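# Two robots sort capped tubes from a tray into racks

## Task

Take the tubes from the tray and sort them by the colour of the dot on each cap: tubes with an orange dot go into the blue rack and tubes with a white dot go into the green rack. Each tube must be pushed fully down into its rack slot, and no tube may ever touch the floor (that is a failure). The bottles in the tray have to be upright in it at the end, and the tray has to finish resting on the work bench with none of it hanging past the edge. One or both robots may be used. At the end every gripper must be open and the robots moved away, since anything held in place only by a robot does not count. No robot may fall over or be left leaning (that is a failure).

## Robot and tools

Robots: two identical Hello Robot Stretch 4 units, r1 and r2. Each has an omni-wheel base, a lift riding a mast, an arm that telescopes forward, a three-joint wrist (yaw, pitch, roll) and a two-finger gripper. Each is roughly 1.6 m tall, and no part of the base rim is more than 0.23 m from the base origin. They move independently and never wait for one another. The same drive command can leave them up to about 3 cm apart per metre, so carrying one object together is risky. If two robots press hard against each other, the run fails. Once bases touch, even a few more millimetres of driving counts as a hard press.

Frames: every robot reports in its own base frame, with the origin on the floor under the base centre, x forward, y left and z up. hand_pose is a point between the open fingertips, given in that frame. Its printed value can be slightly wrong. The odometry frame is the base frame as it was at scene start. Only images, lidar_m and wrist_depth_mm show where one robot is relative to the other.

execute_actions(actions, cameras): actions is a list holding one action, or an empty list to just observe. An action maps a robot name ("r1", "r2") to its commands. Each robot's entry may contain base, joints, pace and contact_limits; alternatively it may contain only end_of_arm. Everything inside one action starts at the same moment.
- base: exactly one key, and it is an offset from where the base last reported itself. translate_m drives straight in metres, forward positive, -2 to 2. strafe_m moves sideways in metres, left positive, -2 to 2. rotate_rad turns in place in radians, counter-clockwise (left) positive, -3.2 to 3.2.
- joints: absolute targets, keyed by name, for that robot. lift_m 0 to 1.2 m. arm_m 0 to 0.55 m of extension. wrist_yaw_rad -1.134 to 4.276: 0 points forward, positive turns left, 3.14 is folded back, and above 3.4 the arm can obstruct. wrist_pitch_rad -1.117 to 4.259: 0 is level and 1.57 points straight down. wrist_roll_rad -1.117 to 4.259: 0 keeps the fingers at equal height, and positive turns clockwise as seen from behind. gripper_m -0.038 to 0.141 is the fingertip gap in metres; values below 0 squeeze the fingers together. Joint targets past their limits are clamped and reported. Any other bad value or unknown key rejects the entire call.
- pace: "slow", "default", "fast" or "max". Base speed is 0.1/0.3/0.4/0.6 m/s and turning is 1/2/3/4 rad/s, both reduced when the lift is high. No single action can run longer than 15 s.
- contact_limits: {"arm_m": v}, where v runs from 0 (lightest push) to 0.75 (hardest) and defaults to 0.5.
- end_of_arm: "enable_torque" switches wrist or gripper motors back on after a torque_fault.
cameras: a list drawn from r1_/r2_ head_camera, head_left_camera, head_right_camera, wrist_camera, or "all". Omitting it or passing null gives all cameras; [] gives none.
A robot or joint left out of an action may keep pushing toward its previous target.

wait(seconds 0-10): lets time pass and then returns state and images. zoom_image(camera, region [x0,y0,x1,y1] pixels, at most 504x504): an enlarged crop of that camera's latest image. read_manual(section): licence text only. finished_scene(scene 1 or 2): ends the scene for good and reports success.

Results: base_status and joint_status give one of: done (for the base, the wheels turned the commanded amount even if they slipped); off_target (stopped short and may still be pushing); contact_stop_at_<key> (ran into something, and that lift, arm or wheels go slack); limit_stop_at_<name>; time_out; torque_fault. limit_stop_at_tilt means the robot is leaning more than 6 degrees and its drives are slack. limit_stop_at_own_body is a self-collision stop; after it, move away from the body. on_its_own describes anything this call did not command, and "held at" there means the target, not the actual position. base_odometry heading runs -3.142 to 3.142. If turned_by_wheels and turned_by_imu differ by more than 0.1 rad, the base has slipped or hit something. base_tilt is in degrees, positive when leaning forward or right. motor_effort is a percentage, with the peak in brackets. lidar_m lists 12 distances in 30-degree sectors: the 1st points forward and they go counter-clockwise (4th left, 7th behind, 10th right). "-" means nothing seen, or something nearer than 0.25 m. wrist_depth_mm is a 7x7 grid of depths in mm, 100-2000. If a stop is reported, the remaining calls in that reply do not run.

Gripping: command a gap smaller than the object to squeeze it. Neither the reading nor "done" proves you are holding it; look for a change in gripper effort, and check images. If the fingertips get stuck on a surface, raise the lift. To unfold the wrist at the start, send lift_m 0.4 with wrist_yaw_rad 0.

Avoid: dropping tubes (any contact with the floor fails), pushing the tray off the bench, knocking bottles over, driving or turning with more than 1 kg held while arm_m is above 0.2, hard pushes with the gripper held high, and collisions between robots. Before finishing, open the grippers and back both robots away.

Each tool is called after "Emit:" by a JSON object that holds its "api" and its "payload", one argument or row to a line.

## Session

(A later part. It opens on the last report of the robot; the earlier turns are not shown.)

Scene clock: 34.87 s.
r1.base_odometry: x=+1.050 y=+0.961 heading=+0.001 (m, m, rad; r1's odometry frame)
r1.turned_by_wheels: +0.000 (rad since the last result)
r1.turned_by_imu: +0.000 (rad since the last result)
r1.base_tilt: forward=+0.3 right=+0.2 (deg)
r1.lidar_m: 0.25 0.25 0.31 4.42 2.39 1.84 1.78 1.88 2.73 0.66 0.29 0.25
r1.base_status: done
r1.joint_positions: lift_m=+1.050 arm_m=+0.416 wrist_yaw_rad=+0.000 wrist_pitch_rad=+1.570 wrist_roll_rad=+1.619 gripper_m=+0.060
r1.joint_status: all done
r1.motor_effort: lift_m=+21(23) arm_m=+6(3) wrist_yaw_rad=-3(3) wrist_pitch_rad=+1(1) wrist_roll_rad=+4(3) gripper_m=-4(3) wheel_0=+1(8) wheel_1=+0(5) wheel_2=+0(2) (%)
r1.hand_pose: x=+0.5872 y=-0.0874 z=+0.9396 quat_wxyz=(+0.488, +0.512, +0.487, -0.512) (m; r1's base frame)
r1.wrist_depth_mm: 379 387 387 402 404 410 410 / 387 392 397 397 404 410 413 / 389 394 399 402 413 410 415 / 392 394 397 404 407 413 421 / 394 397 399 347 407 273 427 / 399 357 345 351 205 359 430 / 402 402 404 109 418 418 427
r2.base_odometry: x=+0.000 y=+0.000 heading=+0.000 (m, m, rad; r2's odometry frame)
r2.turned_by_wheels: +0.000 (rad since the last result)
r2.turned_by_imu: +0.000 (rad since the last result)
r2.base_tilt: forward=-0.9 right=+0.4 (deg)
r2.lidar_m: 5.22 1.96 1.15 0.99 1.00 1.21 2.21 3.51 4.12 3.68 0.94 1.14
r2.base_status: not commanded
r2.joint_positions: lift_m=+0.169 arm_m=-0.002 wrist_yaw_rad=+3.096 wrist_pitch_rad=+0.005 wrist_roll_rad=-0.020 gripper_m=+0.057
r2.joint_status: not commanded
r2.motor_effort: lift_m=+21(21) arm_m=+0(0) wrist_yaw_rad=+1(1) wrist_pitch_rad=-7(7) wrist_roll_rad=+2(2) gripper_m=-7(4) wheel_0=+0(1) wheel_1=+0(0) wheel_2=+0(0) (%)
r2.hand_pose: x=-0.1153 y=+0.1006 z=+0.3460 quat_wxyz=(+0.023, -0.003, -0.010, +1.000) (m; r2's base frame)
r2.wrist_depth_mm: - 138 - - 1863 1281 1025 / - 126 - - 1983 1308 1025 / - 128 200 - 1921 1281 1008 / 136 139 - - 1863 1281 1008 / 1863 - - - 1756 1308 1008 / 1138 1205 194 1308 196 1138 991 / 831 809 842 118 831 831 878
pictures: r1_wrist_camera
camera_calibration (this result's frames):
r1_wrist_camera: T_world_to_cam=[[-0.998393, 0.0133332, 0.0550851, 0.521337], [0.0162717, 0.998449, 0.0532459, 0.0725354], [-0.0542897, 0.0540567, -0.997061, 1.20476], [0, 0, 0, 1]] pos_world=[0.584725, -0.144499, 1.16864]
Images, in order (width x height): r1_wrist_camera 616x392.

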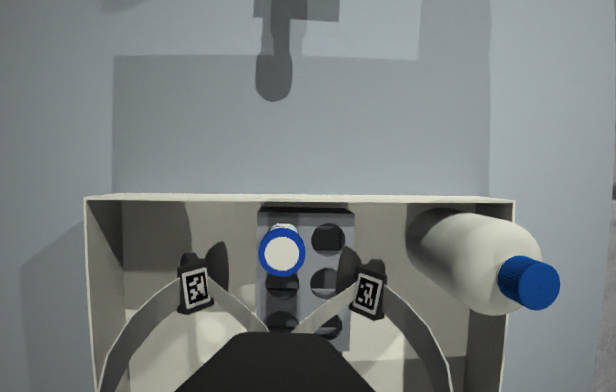

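Next goes to the middle hole.

Emit:
{"api": "execute_actions", "payload": {
  "actions": [
    {"r1":{"joints":{"lift_m":0.99}}}
  ],
  "cameras": []
}}

Emit:
{"api": "execute_actions", "payload": {
  "actions": [
    {"r1":{"joints":{"gripper_m":0.005}}}
  ],
  "cameras": []
}}

Emit:
{"api": "execute_actions", "payload": {
  "actions": [
    {"r1":{"joints":{"lift_m":1.07}}}
  ],
  "cameras": ["r1_wrist_camera"]
}}

Emit:
{"api": "execute_actions", "payload": {
  "actions": [
    {"r1":{"base":{"strafe_m":-0.368},"joints":{"lift_m":1.125,"arm_m":0.409}}}
  ],
  "cameras": ["r1_wrist_camera","r1_head_right_camera"]
}}

Scene clock: 37.50 s.
r1.base_odometry: x=+1.050 y=+0.961 heading=+0.001 (m, m, rad; r1's odometry frame)
r1.turned_by_wheels: +0.000 (rad since the last result)
r1.turned_by_imu: +0.000 (rad since the last result)
r1.base_tilt: forward=+0.3 right=+0.3 (deg)
r1.lidar_m: 0.25 0.25 0.31 4.42 2.38 1.83 1.78 1.90 2.71 0.69 0.26 0.25
r1.base_status: not commanded
r1.joint_positions: lift_m=+0.990 arm_m=+0.416 wrist_yaw_rad=+0.000 wrist_pitch_rad=+1.570 wrist_roll_rad=+1.619 gripper_m=+0.060
r1.joint_status: all done
r1.motor_effort: lift_m=+16(20) arm_m=+5(6) wrist_yaw_rad=-2(2) wrist_pitch_rad=+1(0) wrist_roll_rad=+4(0) gripper_m=-3(1) wheel_0=+1(1) wheel_1=+0(0) wheel_2=+0(0) (%)
r1.hand_pose: x=+0.5872 y=-0.0874 z=+0.8799 quat_wxyz=(+0.488, +0.512, +0.487, -0.512) (m; r1's base frame)
r1.wrist_depth_mm: 329 330 334 338 342 349 347 / 330 330 336 342 343 349 351 / 332 336 338 343 349 349 355 / 332 338 340 345 347 353 357 / 293 338 342 282 349 253 213 / 309 340 285 287 206 254 209 / 304 342 345 109 355 357 297
r2.base_odometry: x=+0.000 y=+0.000 heading=+0.000 (m, m, rad; r2's odometry frame)
r2.turned_by_wheels: +0.000 (rad since the last result)
r2.turned_by_imu: +0.000 (rad since the last result)
r2.base_tilt: forward=-0.9 right=+0.3 (deg)
r2.lidar_m: 5.20 1.96 1.16 1.01 1.00 1.20 2.24 3.51 4.14 3.68 0.95 1.12
r2.base_status: not commanded
r2.joint_positions: lift_m=+0.169 arm_m=-0.002 wrist_yaw_rad=+3.096 wrist_pitch_rad=+0.005 wrist_roll_rad=-0.020 gripper_m=+0.057
r2.joint_status: not commanded
r2.motor_effort: lift_m=+21(21) arm_m=+0(0) wrist_yaw_rad=-1(1) wrist_pitch_rad=-8(8) wrist_roll_rad=+2(1) gripper_m=-4(3) wheel_0=+1(0) wheel_1=+0(0) wheel_2=+1(0) (%)
r2.hand_pose: x=-0.1153 y=+0.1006 z=+0.3460 quat_wxyz=(+0.023, -0.003, -0.010, +1.000) (m; r2's base frame)
r2.wrist_depth_mm: - 138 - - 1983 1255 1025 / - 126 - - 1921 1281 1042 / - 128 199 - 1921 1281 991 / 137 139 - - 1921 1281 1008 / 1863 - - - 1708 1281 1008 / 1160 1205 195 1255 196 1138 1008 / 831 798 854 118 854 842 878
pictures: none
No camera images: the call's "cameras" was empty. Leave "cameras" out to get every camera's image.

Scene clock: 38.83 s.
r1.base_odometry: x=+1.050 y=+0.961 heading=+0.001 (m, m, rad; r1's odometry frame)
r1.turned_by_wheels: +0.000 (rad since the last result)
r1.turned_by_imu: +0.000 (rad since the last result)
r1.base_tilt: forward=+0.2 right=+0.3 (deg)
r1.lidar_m: 0.25 0.25 0.32 4.41 2.37 1.83 1.78 1.88 2.73 0.68 0.28 0.25
r1.base_status: not commanded
r1.joint_positions: lift_m=+0.990 arm_m=+0.416 wrist_yaw_rad=+0.000 wrist_pitch_rad=+1.570 wrist_roll_rad=+1.619 gripper_m=+0.005
r1.joint_status: all done
r1.motor_effort: lift_m=+16(16) arm_m=+5(6) wrist_yaw_rad=-2(3) wrist_pitch_rad=+1(1) wrist_roll_rad=+3(3) gripper_m=-15(19) wheel_0=+1(1) wheel_1=+0(1) wheel_2=+0(0) (%)
r1.hand_pose: x=+0.5872 y=-0.0874 z=+0.8799 quat_wxyz=(+0.488, +0.512, +0.487, -0.512) (m; r1's base frame)
r1.wrist_depth_mm: 329 329 334 340 342 345 353 / 325 332 338 342 343 349 349 / 330 338 338 343 349 351 355 / 332 338 342 343 349 355 357 / 293 338 338 249 347 255 214 / 310 334 207 286 190 253 209 / 304 342 345 109 353 351 297
r2.base_odometry: x=+0.000 y=+0.000 heading=+0.000 (m, m, rad; r2's odometry frame)
r2.turned_by_wheels: +0.000 (rad since the last result)
r2.turned_by_imu: +0.000 (rad since the last result)
r2.base_tilt: forward=-0.8 right=+0.3 (deg)
r2.lidar_m: 5.21 1.92 1.14 1.00 1.01 1.20 2.24 3.50 4.12 3.68 0.95 1.12
r2.base_status: not commanded
r2.joint_positions: lift_m=+0.169 arm_m=-0.002 wrist_yaw_rad=+3.096 wrist_pitch_rad=+0.005 wrist_roll_rad=-0.020 gripper_m=+0.057
r2.joint_status: not commanded
r2.motor_effort: lift_m=+21(21) arm_m=-1(0) wrist_yaw_rad=+1(0) wrist_pitch_rad=-7(6) wrist_roll_rad=+2(2) gripper_m=-4(5) wheel_0=+1(0) wheel_1=+0(0) wheel_2=+0(0) (%)
r2.hand_pose: x=-0.1153 y=+0.1006 z=+0.3460 quat_wxyz=(+0.023, -0.003, -0.010, +1.000) (m; r2's base frame)
r2.wrist_depth_mm: - 138 - - 1863 1308 1042 / - 126 - - 1983 1308 1025 / - 128 199 - 1863 1281 1008 / 137 139 - - 1921 1308 991 / 1808 - - - 1756 1281 1008 / 1138 1229 194 1308 196 1160 1008 / 831 788 831 118 842 842 891
pictures: none
No camera images: the call's "cameras" was empty. Leave "cameras" out to get every camera's image.

Scene clock: 40.17 s.
r1.base_odometry: x=+1.050 y=+0.961 heading=+0.001 (m, m, rad; r1's odometry frame)
r1.turned_by_wheels: +0.000 (rad since the last result)
r1.turned_by_imu: +0.000 (rad since the last result)
r1.base_tilt: forward=+0.2 right=+0.3 (deg)
r1.lidar_m: 0.25 0.25 0.31 4.43 2.39 1.83 1.78 1.91 2.72 0.67 0.29 0.25
r1.base_status: not commanded
r1.joint_positions: lift_m=+1.070 arm_m=+0.416 wrist_yaw_rad=+0.000 wrist_pitch_rad=+1.570 wrist_roll_rad=+1.619 gripper_m=+0.005
r1.joint_status: all done
r1.motor_effort: lift_m=+22(23) arm_m=+5(5) wrist_yaw_rad=-1(2) wrist_pitch_rad=+0(0) wrist_roll_rad=+1(4) gripper_m=-18(19) wheel_0=+1(1) wheel_1=+0(0) wheel_2=+0(0) (%)
r1.hand_pose: x=+0.5872 y=-0.0874 z=+0.9595 quat_wxyz=(+0.488, +0.512, +0.487, -0.512) (m; r1's base frame)
r1.wrist_depth_mm: 404 410 415 415 421 427 430 / 404 410 418 421 424 433 433 / 413 413 418 424 430 433 436 / 413 415 418 410 430 430 439 / 415 418 421 248 430 291 442 / 418 357 208 364 190 387 449 / 424 415 430 109 436 439 452
r2.base_odometry: x=+0.000 y=+0.000 heading=+0.000 (m, m, rad; r2's odometry frame)
r2.turned_by_wheels: +0.000 (rad since the last result)
r2.turned_by_imu: +0.000 (rad since the last result)
r2.base_tilt: forward=-0.8 right=+0.3 (deg)
r2.lidar_m: 5.21 1.95 1.17 1.01 1.01 1.21 2.24 3.50 4.13 3.68 0.95 1.13
r2.base_status: not commanded
r2.joint_positions: lift_m=+0.169 arm_m=-0.002 wrist_yaw_rad=+3.096 wrist_pitch_rad=+0.005 wrist_roll_rad=-0.020 gripper_m=+0.057
r2.joint_status: not commanded
r2.motor_effort: lift_m=+21(21) arm_m=+0(0) wrist_yaw_rad=+0(0) wrist_pitch_rad=-6(9) wrist_roll_rad=+2(2) gripper_m=-4(3) wheel_0=+1(0) wheel_1=+0(0) wheel_2=+0(0) (%)
r2.hand_pose: x=-0.1153 y=+0.1006 z=+0.3460 quat_wxyz=(+0.023, -0.003, -0.010, +1.000) (m; r2's base frame)
r2.wrist_depth_mm: - 138 - - 1808 1281 1042 / - 126 - - 1921 1281 1025 / - 128 198 - 1921 1308 991 / 136 139 - - 1921 1255 1008 / 1808 - - - 1808 1336 991 / 1160 1205 195 1281 196 1160 1008 / 831 809 831 118 842 831 878
pictures: r1_wrist_camera
camera_calibration (this result's frames):
r1_wrist_camera: T_world_to_cam=[[-0.998393, 0.0133337, 0.055085, 0.520246], [0.0162722, 0.998449, 0.0532459, 0.0714749], [-0.0542896, 0.0540567, -0.997061, 1.22462], [0, 0, 0, 1]] pos_world=[0.584731, -0.144499, 1.18855]
Images, in order (width x height): r1_wrist_camera 616x392.

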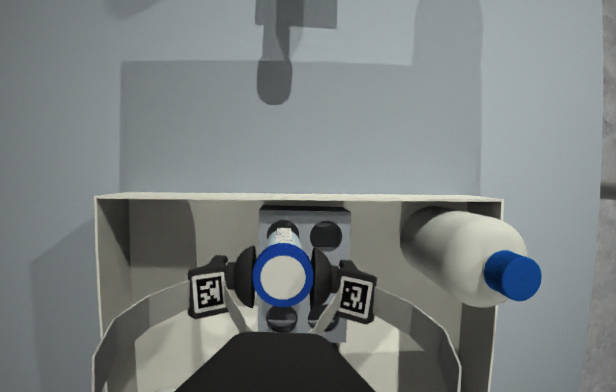

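Scene clock: 42.70 s.
r1.base_odometry: x=+1.050 y=+0.593 heading=+0.001 (m, m, rad; r1's odometry frame)
r1.turned_by_wheels: +0.000 (rad since the last result)
r1.turned_by_imu: +0.000 (rad since the last result)
r1.base_tilt: forward=+0.3 right=+0.3 (deg)
r1.lidar_m: 0.25 0.25 0.28 0.96 2.40 1.85 1.79 1.92 2.75 3.95 0.25 0.25
r1.base_status: done
r1.joint_positions: lift_m=+1.125 arm_m=+0.410 wrist_yaw_rad=+0.000 wrist_pitch_rad=+1.570 wrist_roll_rad=+1.619 gripper_m=+0.005
r1.joint_status: all done
r1.motor_effort: lift_m=+21(23) arm_m=-5(6) wrist_yaw_rad=-2(2) wrist_pitch_rad=+0(0) wrist_roll_rad=+1(1) gripper_m=-17(17) wheel_0=-2(10) wheel_1=+0(7) wheel_2=+2(1) (%)
r1.hand_pose: x=+0.5811 y=-0.0874 z=+1.0146 quat_wxyz=(+0.488, +0.512, +0.488, -0.512) (m; r1's base frame)
r1.wrist_depth_mm: 459 462 462 473 480 484 488 / 459 466 469 473 480 484 492 / 462 466 469 477 484 488 500 / 466 469 473 421 484 496 504 / 466 477 473 247 488 500 504 / 473 473 206 488 190 496 508 / 477 484 484 108 504 508 517
r2.base_odometry: x=+0.000 y=+0.000 heading=+0.000 (m, m, rad; r2's odometry frame)
r2.turned_by_wheels: +0.000 (rad since the last result)
r2.turned_by_imu: +0.000 (rad since the last result)
r2.base_tilt: forward=-0.8 right=+0.4 (deg)
r2.lidar_m: 5.21 1.93 1.14 1.01 1.01 1.20 2.23 3.50 4.16 3.68 0.93 1.13
r2.base_status: not commanded
r2.joint_positions: lift_m=+0.169 arm_m=-0.002 wrist_yaw_rad=+3.096 wrist_pitch_rad=+0.005 wrist_roll_rad=-0.020 gripper_m=+0.057
r2.joint_status: not commanded
r2.motor_effort: lift_m=+21(21) arm_m=-1(1) wrist_yaw_rad=+0(0) wrist_pitch_rad=-7(8) wrist_roll_rad=+1(2) gripper_m=-3(5) wheel_0=+0(0) wheel_1=+0(0) wheel_2=+0(0) (%)
r2.hand_pose: x=-0.1153 y=+0.1006 z=+0.3460 quat_wxyz=(+0.023, -0.003, -0.010, +1.000) (m; r2's base frame)
r2.wrist_depth_mm: - 139 - - 1921 1281 1025 / - 126 - - 1863 1281 1008 / - 128 199 - 1983 1281 991 / 136 139 - - 1863 1229 976 / 1921 - - - 1756 1308 991 / 1160 1205 195 1281 196 1160 1008 / 831 798 831 118 842 831 891
pictures: r1_head_right_camera, r1_wrist_camera
camera_calibration (this result's frames):
r1_wrist_camera: T_world_to_cam=[[-0.998394, 0.0133131, 0.0550741, 0.511106], [0.016251, 0.998449, 0.0532461, 0.0686551], [-0.0542799, 0.0540556, -0.997062, 1.27917], [0, 0, 0, 1]] pos_world=[0.578602, -0.1445, 1.24361]
Images, in order (width x height): r1_head_right_camera 420x672, r1_wrist_camera 616x392.

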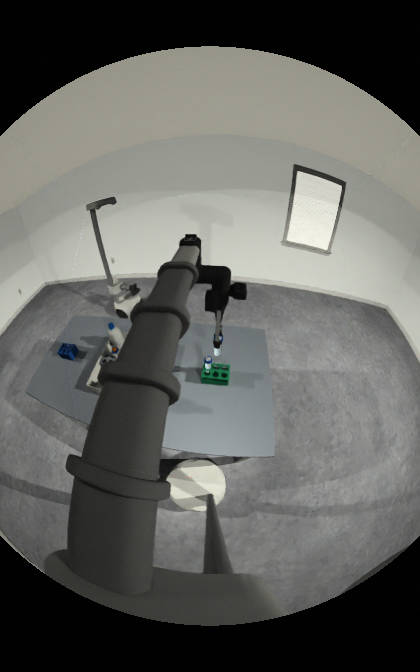

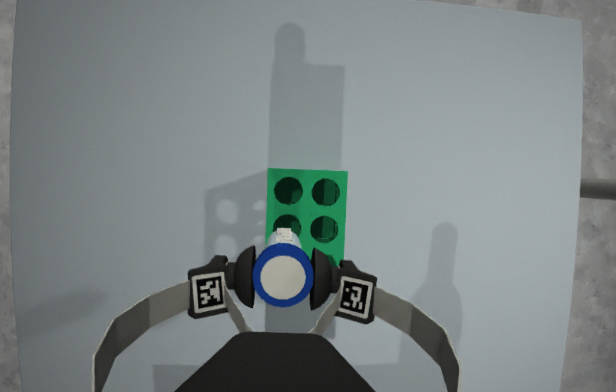

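Emit:
{"api": "execute_actions", "payload": {
  "actions": [
    {"r1":{"joints":{"lift_m":0.986,"arm_m":0.407},"pace":"slow"}}
  ],
  "cameras": ["r1_wrist_camera"]
}}

Scene clock: 45.17 s.
r1.base_odometry: x=+1.050 y=+0.593 heading=+0.001 (m, m, rad; r1's odometry frame)
r1.turned_by_wheels: +0.000 (rad since the last result)
r1.turned_by_imu: +0.000 (rad since the last result)
r1.base_tilt: forward=+0.1 right=+0.4 (deg)
r1.lidar_m: 0.25 0.25 0.28 0.96 2.42 1.86 1.80 1.93 2.76 3.96 0.26 0.25
r1.base_status: not commanded
r1.joint_positions: lift_m=+0.986 arm_m=+0.408 wrist_yaw_rad=+0.000 wrist_pitch_rad=+1.570 wrist_roll_rad=+1.619 gripper_m=+0.005
r1.joint_status: all done
r1.motor_effort: lift_m=+16(20) arm_m=-5(5) wrist_yaw_rad=-3(1) wrist_pitch_rad=+1(0) wrist_roll_rad=+5(3) gripper_m=-17(18) wheel_0=-1(1) wheel_1=-1(1) wheel_2=+1(1) (%)
r1.hand_pose: x=+0.5791 y=-0.0874 z=+0.8760 quat_wxyz=(+0.488, +0.512, +0.488, -0.512) (m; r1's base frame)
r1.wrist_depth_mm: 324 327 329 334 336 342 343 / 327 327 332 336 340 347 349 / 327 330 336 340 345 345 351 / 329 334 336 282 345 351 351 / 334 336 340 248 347 355 357 / 334 336 208 222 190 355 359 / 338 343 345 108 355 357 364
r2.base_odometry: x=+0.000 y=+0.000 heading=+0.000 (m, m, rad; r2's odometry frame)
r2.turned_by_wheels: +0.000 (rad since the last result)
r2.turned_by_imu: +0.000 (rad since the last result)
r2.base_tilt: forward=-0.8 right=+0.4 (deg)
r2.lidar_m: 5.20 1.94 1.18 1.00 1.01 1.21 2.25 3.50 4.15 3.68 0.95 1.11
r2.base_status: not commanded
r2.joint_positions: lift_m=+0.169 arm_m=-0.002 wrist_yaw_rad=+3.096 wrist_pitch_rad=+0.005 wrist_roll_rad=-0.020 gripper_m=+0.057
r2.joint_status: not commanded
r2.motor_effort: lift_m=+21(21) arm_m=+0(0) wrist_yaw_rad=+2(1) wrist_pitch_rad=-8(7) wrist_roll_rad=+2(1) gripper_m=-5(4) wheel_0=+0(0) wheel_1=+0(0) wheel_2=+0(0) (%)
r2.hand_pose: x=-0.1153 y=+0.1006 z=+0.3460 quat_wxyz=(+0.023, -0.003, -0.010, +1.000) (m; r2's base frame)
r2.wrist_depth_mm: - 138 - - 1863 1308 1042 / - 126 - - 1863 1281 1025 / - 128 199 - 1921 1336 991 / 137 139 - - 1921 1281 1008 / 1921 - - - 1708 1281 1008 / 1182 1205 195 1255 196 1138 991 / 831 798 842 117 842 842 878
pictures: r1_wrist_camera
camera_calibration (this result's frames):
r1_wrist_camera: T_world_to_cam=[[-0.998394, 0.013313, 0.0550741, 0.516781], [0.0162509, 0.998449, 0.0532461, 0.0760668], [-0.0542799, 0.0540556, -0.997062, 1.14088], [0, 0, 0, 1]] pos_world=[0.576641, -0.1445, 1.10501]
Images, in order (width x height): r1_wrist_camera 616x392.

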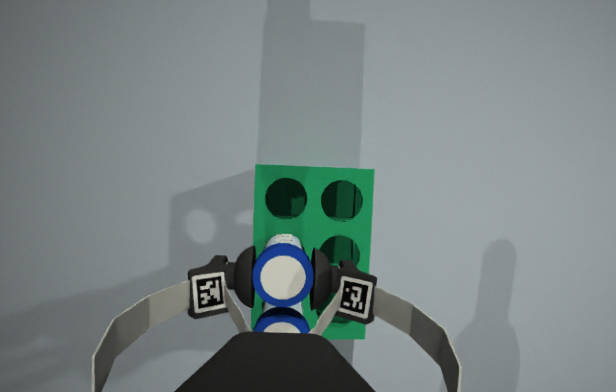

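Emit:
{"api": "execute_actions", "payload": {
  "actions": [
    {"r1":{"joints":{"gripper_m":0.06}}}
  ],
  "cameras": ["r1_wrist_camera"]
}}

Emit:
{"api": "execute_actions", "payload": {
  "actions": [
    {"r1":{"base":{"strafe_m":0.525},"joints":{"lift_m":1.04}}}
  ],
  "cameras": ["r1_wrist_camera","r1_head_camera"]
}}

Scene clock: 47.20 s.
r1.base_odometry: x=+1.050 y=+0.593 heading=+0.001 (m, m, rad; r1's odometry frame)
r1.turned_by_wheels: +0.000 (rad since the last result)
r1.turned_by_imu: +0.000 (rad since the last result)
r1.base_tilt: forward=+0.3 right=+0.3 (deg)
r1.lidar_m: 0.25 0.25 0.28 0.97 2.40 1.84 1.79 1.92 2.75 3.95 0.25 0.25
r1.base_status: not commanded
r1.joint_positions: lift_m=+0.986 arm_m=+0.408 wrist_yaw_rad=+0.000 wrist_pitch_rad=+1.570 wrist_roll_rad=+1.619 gripper_m=+0.060
r1.joint_status: all done
r1.motor_effort: lift_m=+16(16) arm_m=-5(5) wrist_yaw_rad=-2(3) wrist_pitch_rad=+0(0) wrist_roll_rad=+2(2) gripper_m=-1(17) wheel_0=-1(1) wheel_1=+0(1) wheel_2=+1(2) (%)
r1.hand_pose: x=+0.5791 y=-0.0874 z=+0.8760 quat_wxyz=(+0.488, +0.512, +0.488, -0.512) (m; r1's base frame)
r1.wrist_depth_mm: 320 325 330 334 340 343 345 / 324 329 332 336 340 345 349 / 329 334 334 340 343 347 353 / 329 334 336 283 345 353 353 / 330 336 338 281 349 353 359 / 334 338 282 221 206 357 357 / 336 342 343 109 353 359 362
r2.base_odometry: x=+0.000 y=+0.000 heading=+0.000 (m, m, rad; r2's odometry frame)
r2.turned_by_wheels: +0.000 (rad since the last result)
r2.turned_by_imu: +0.000 (rad since the last result)
r2.base_tilt: forward=-0.8 right=+0.3 (deg)
r2.lidar_m: 5.22 1.94 1.17 1.00 1.01 1.21 2.25 3.50 4.14 3.67 0.94 1.12
r2.base_status: not commanded
r2.joint_positions: lift_m=+0.169 arm_m=-0.002 wrist_yaw_rad=+3.096 wrist_pitch_rad=+0.005 wrist_roll_rad=-0.020 gripper_m=+0.057
r2.joint_status: not commanded
r2.motor_effort: lift_m=+21(21) arm_m=-1(0) wrist_yaw_rad=+1(1) wrist_pitch_rad=-8(7) wrist_roll_rad=+3(3) gripper_m=-5(5) wheel_0=+0(1) wheel_1=+0(0) wheel_2=+0(0) (%)
r2.hand_pose: x=-0.1153 y=+0.1006 z=+0.3460 quat_wxyz=(+0.023, -0.003, -0.010, +1.000) (m; r2's base frame)
r2.wrist_depth_mm: - 138 - - 1921 1308 1042 / - 126 - - 1863 1281 1042 / - 128 199 - 1921 1281 1008 / 136 139 - - 1863 1308 991 / 1921 - - - 1756 1308 991 / 1160 1182 194 1281 196 1160 1008 / 831 798 820 118 854 842 891
pictures: r1_wrist_camera
camera_calibration (this result's frames):
r1_wrist_camera: T_world_to_cam=[[-0.998386, 0.0133129, 0.0552042, 0.516615], [0.0162578, 0.998449, 0.053244, 0.0760656], [-0.0544098, 0.0540556, -0.997054, 1.14094], [0, 0, 0, 1]] pos_world=[0.576624, -0.1445, 1.10501]
Images, in order (width x height): r1_wrist_camera 616x392.

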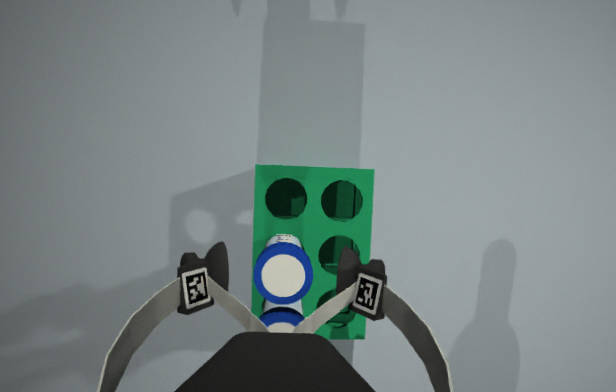

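Scene clock: 50.27 s.
r1.base_odometry: x=+1.050 y=+1.118 heading=+0.001 (m, m, rad; r1's odometry frame)
r1.turned_by_wheels: +0.000 (rad since the last result)
r1.turned_by_imu: +0.001 (rad since the last result)
r1.base_tilt: forward=+0.3 right=+0.3 (deg)
r1.lidar_m: 0.25 0.25 0.32 4.26 2.37 1.82 1.77 1.87 2.73 0.73 0.29 0.25
r1.base_status: done
r1.joint_positions: lift_m=+1.040 arm_m=+0.408 wrist_yaw_rad=+0.000 wrist_pitch_rad=+1.570 wrist_roll_rad=+1.619 gripper_m=+0.060
r1.joint_status: all done
r1.motor_effort: lift_m=+20(23) arm_m=-5(5) wrist_yaw_rad=-2(1) wrist_pitch_rad=+0(0) wrist_roll_rad=+3(1) gripper_m=-3(2) wheel_0=+0(6) wheel_1=-2(5) wheel_2=+0(2) (%)
r1.hand_pose: x=+0.5791 y=-0.0874 z=+0.9296 quat_wxyz=(+0.488, +0.512, +0.488, -0.512) (m; r1's base frame)
r1.wrist_depth_mm: 370 345 347 327 345 251 216 / 375 377 382 366 387 259 404 / 377 382 384 379 394 399 407 / 379 384 392 392 397 402 413 / 387 387 273 338 402 404 413 / 258 258 336 338 206 402 421 / 229 274 349 109 359 397 424
r2.base_odometry: x=+0.000 y=+0.000 heading=+0.000 (m, m, rad; r2's odometry frame)
r2.turned_by_wheels: +0.000 (rad since the last result)
r2.turned_by_imu: +0.000 (rad since the last result)
r2.base_tilt: forward=-0.9 right=+0.5 (deg)
r2.lidar_m: 5.20 1.93 1.14 1.01 1.00 1.20 2.24 3.51 4.14 3.68 0.95 1.13
r2.base_status: not commanded
r2.joint_positions: lift_m=+0.169 arm_m=-0.002 wrist_yaw_rad=+3.096 wrist_pitch_rad=+0.005 wrist_roll_rad=-0.020 gripper_m=+0.057
r2.joint_status: not commanded
r2.motor_effort: lift_m=+21(21) arm_m=+0(0) wrist_yaw_rad=+1(0) wrist_pitch_rad=-7(6) wrist_roll_rad=+2(2) gripper_m=-4(5) wheel_0=+0(0) wheel_1=+0(0) wheel_2=+0(1) (%)
r2.hand_pose: x=-0.1153 y=+0.1006 z=+0.3460 quat_wxyz=(+0.023, -0.003, -0.010, +1.000) (m; r2's base frame)
r2.wrist_depth_mm: - 138 - - 1921 1308 1025 / - 126 - - 1921 1281 1025 / - 128 199 - 1983 1308 1008 / 136 139 - - 1921 1308 991 / 1863 - - - 1661 1255 1008 / 1160 1205 195 1281 196 1182 991 / 842 788 842 118 842 831 891
pictures: r1_head_camera, r1_wrist_camera
camera_calibration (this result's frames):
r1_wrist_camera: T_world_to_cam=[[-0.998386, 0.0133129, 0.055204, 0.513638], [0.0162578, 0.998449, 0.053244, 0.0732107], [-0.0544095, 0.0540556, -0.997054, 1.19441], [0, 0, 0, 1]] pos_world=[0.576606, -0.1445, 1.15863]
Images, in order (width x height): r1_head_camera 420x560, r1_wrist_camera 616x392.

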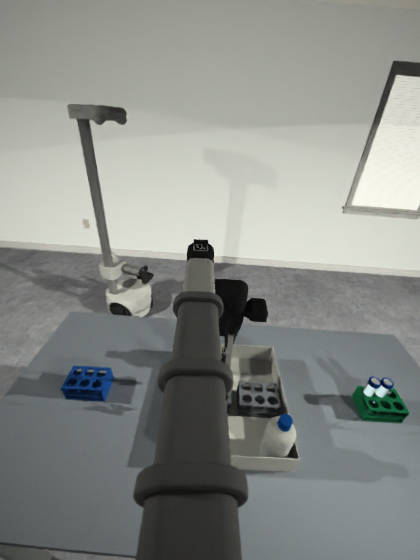

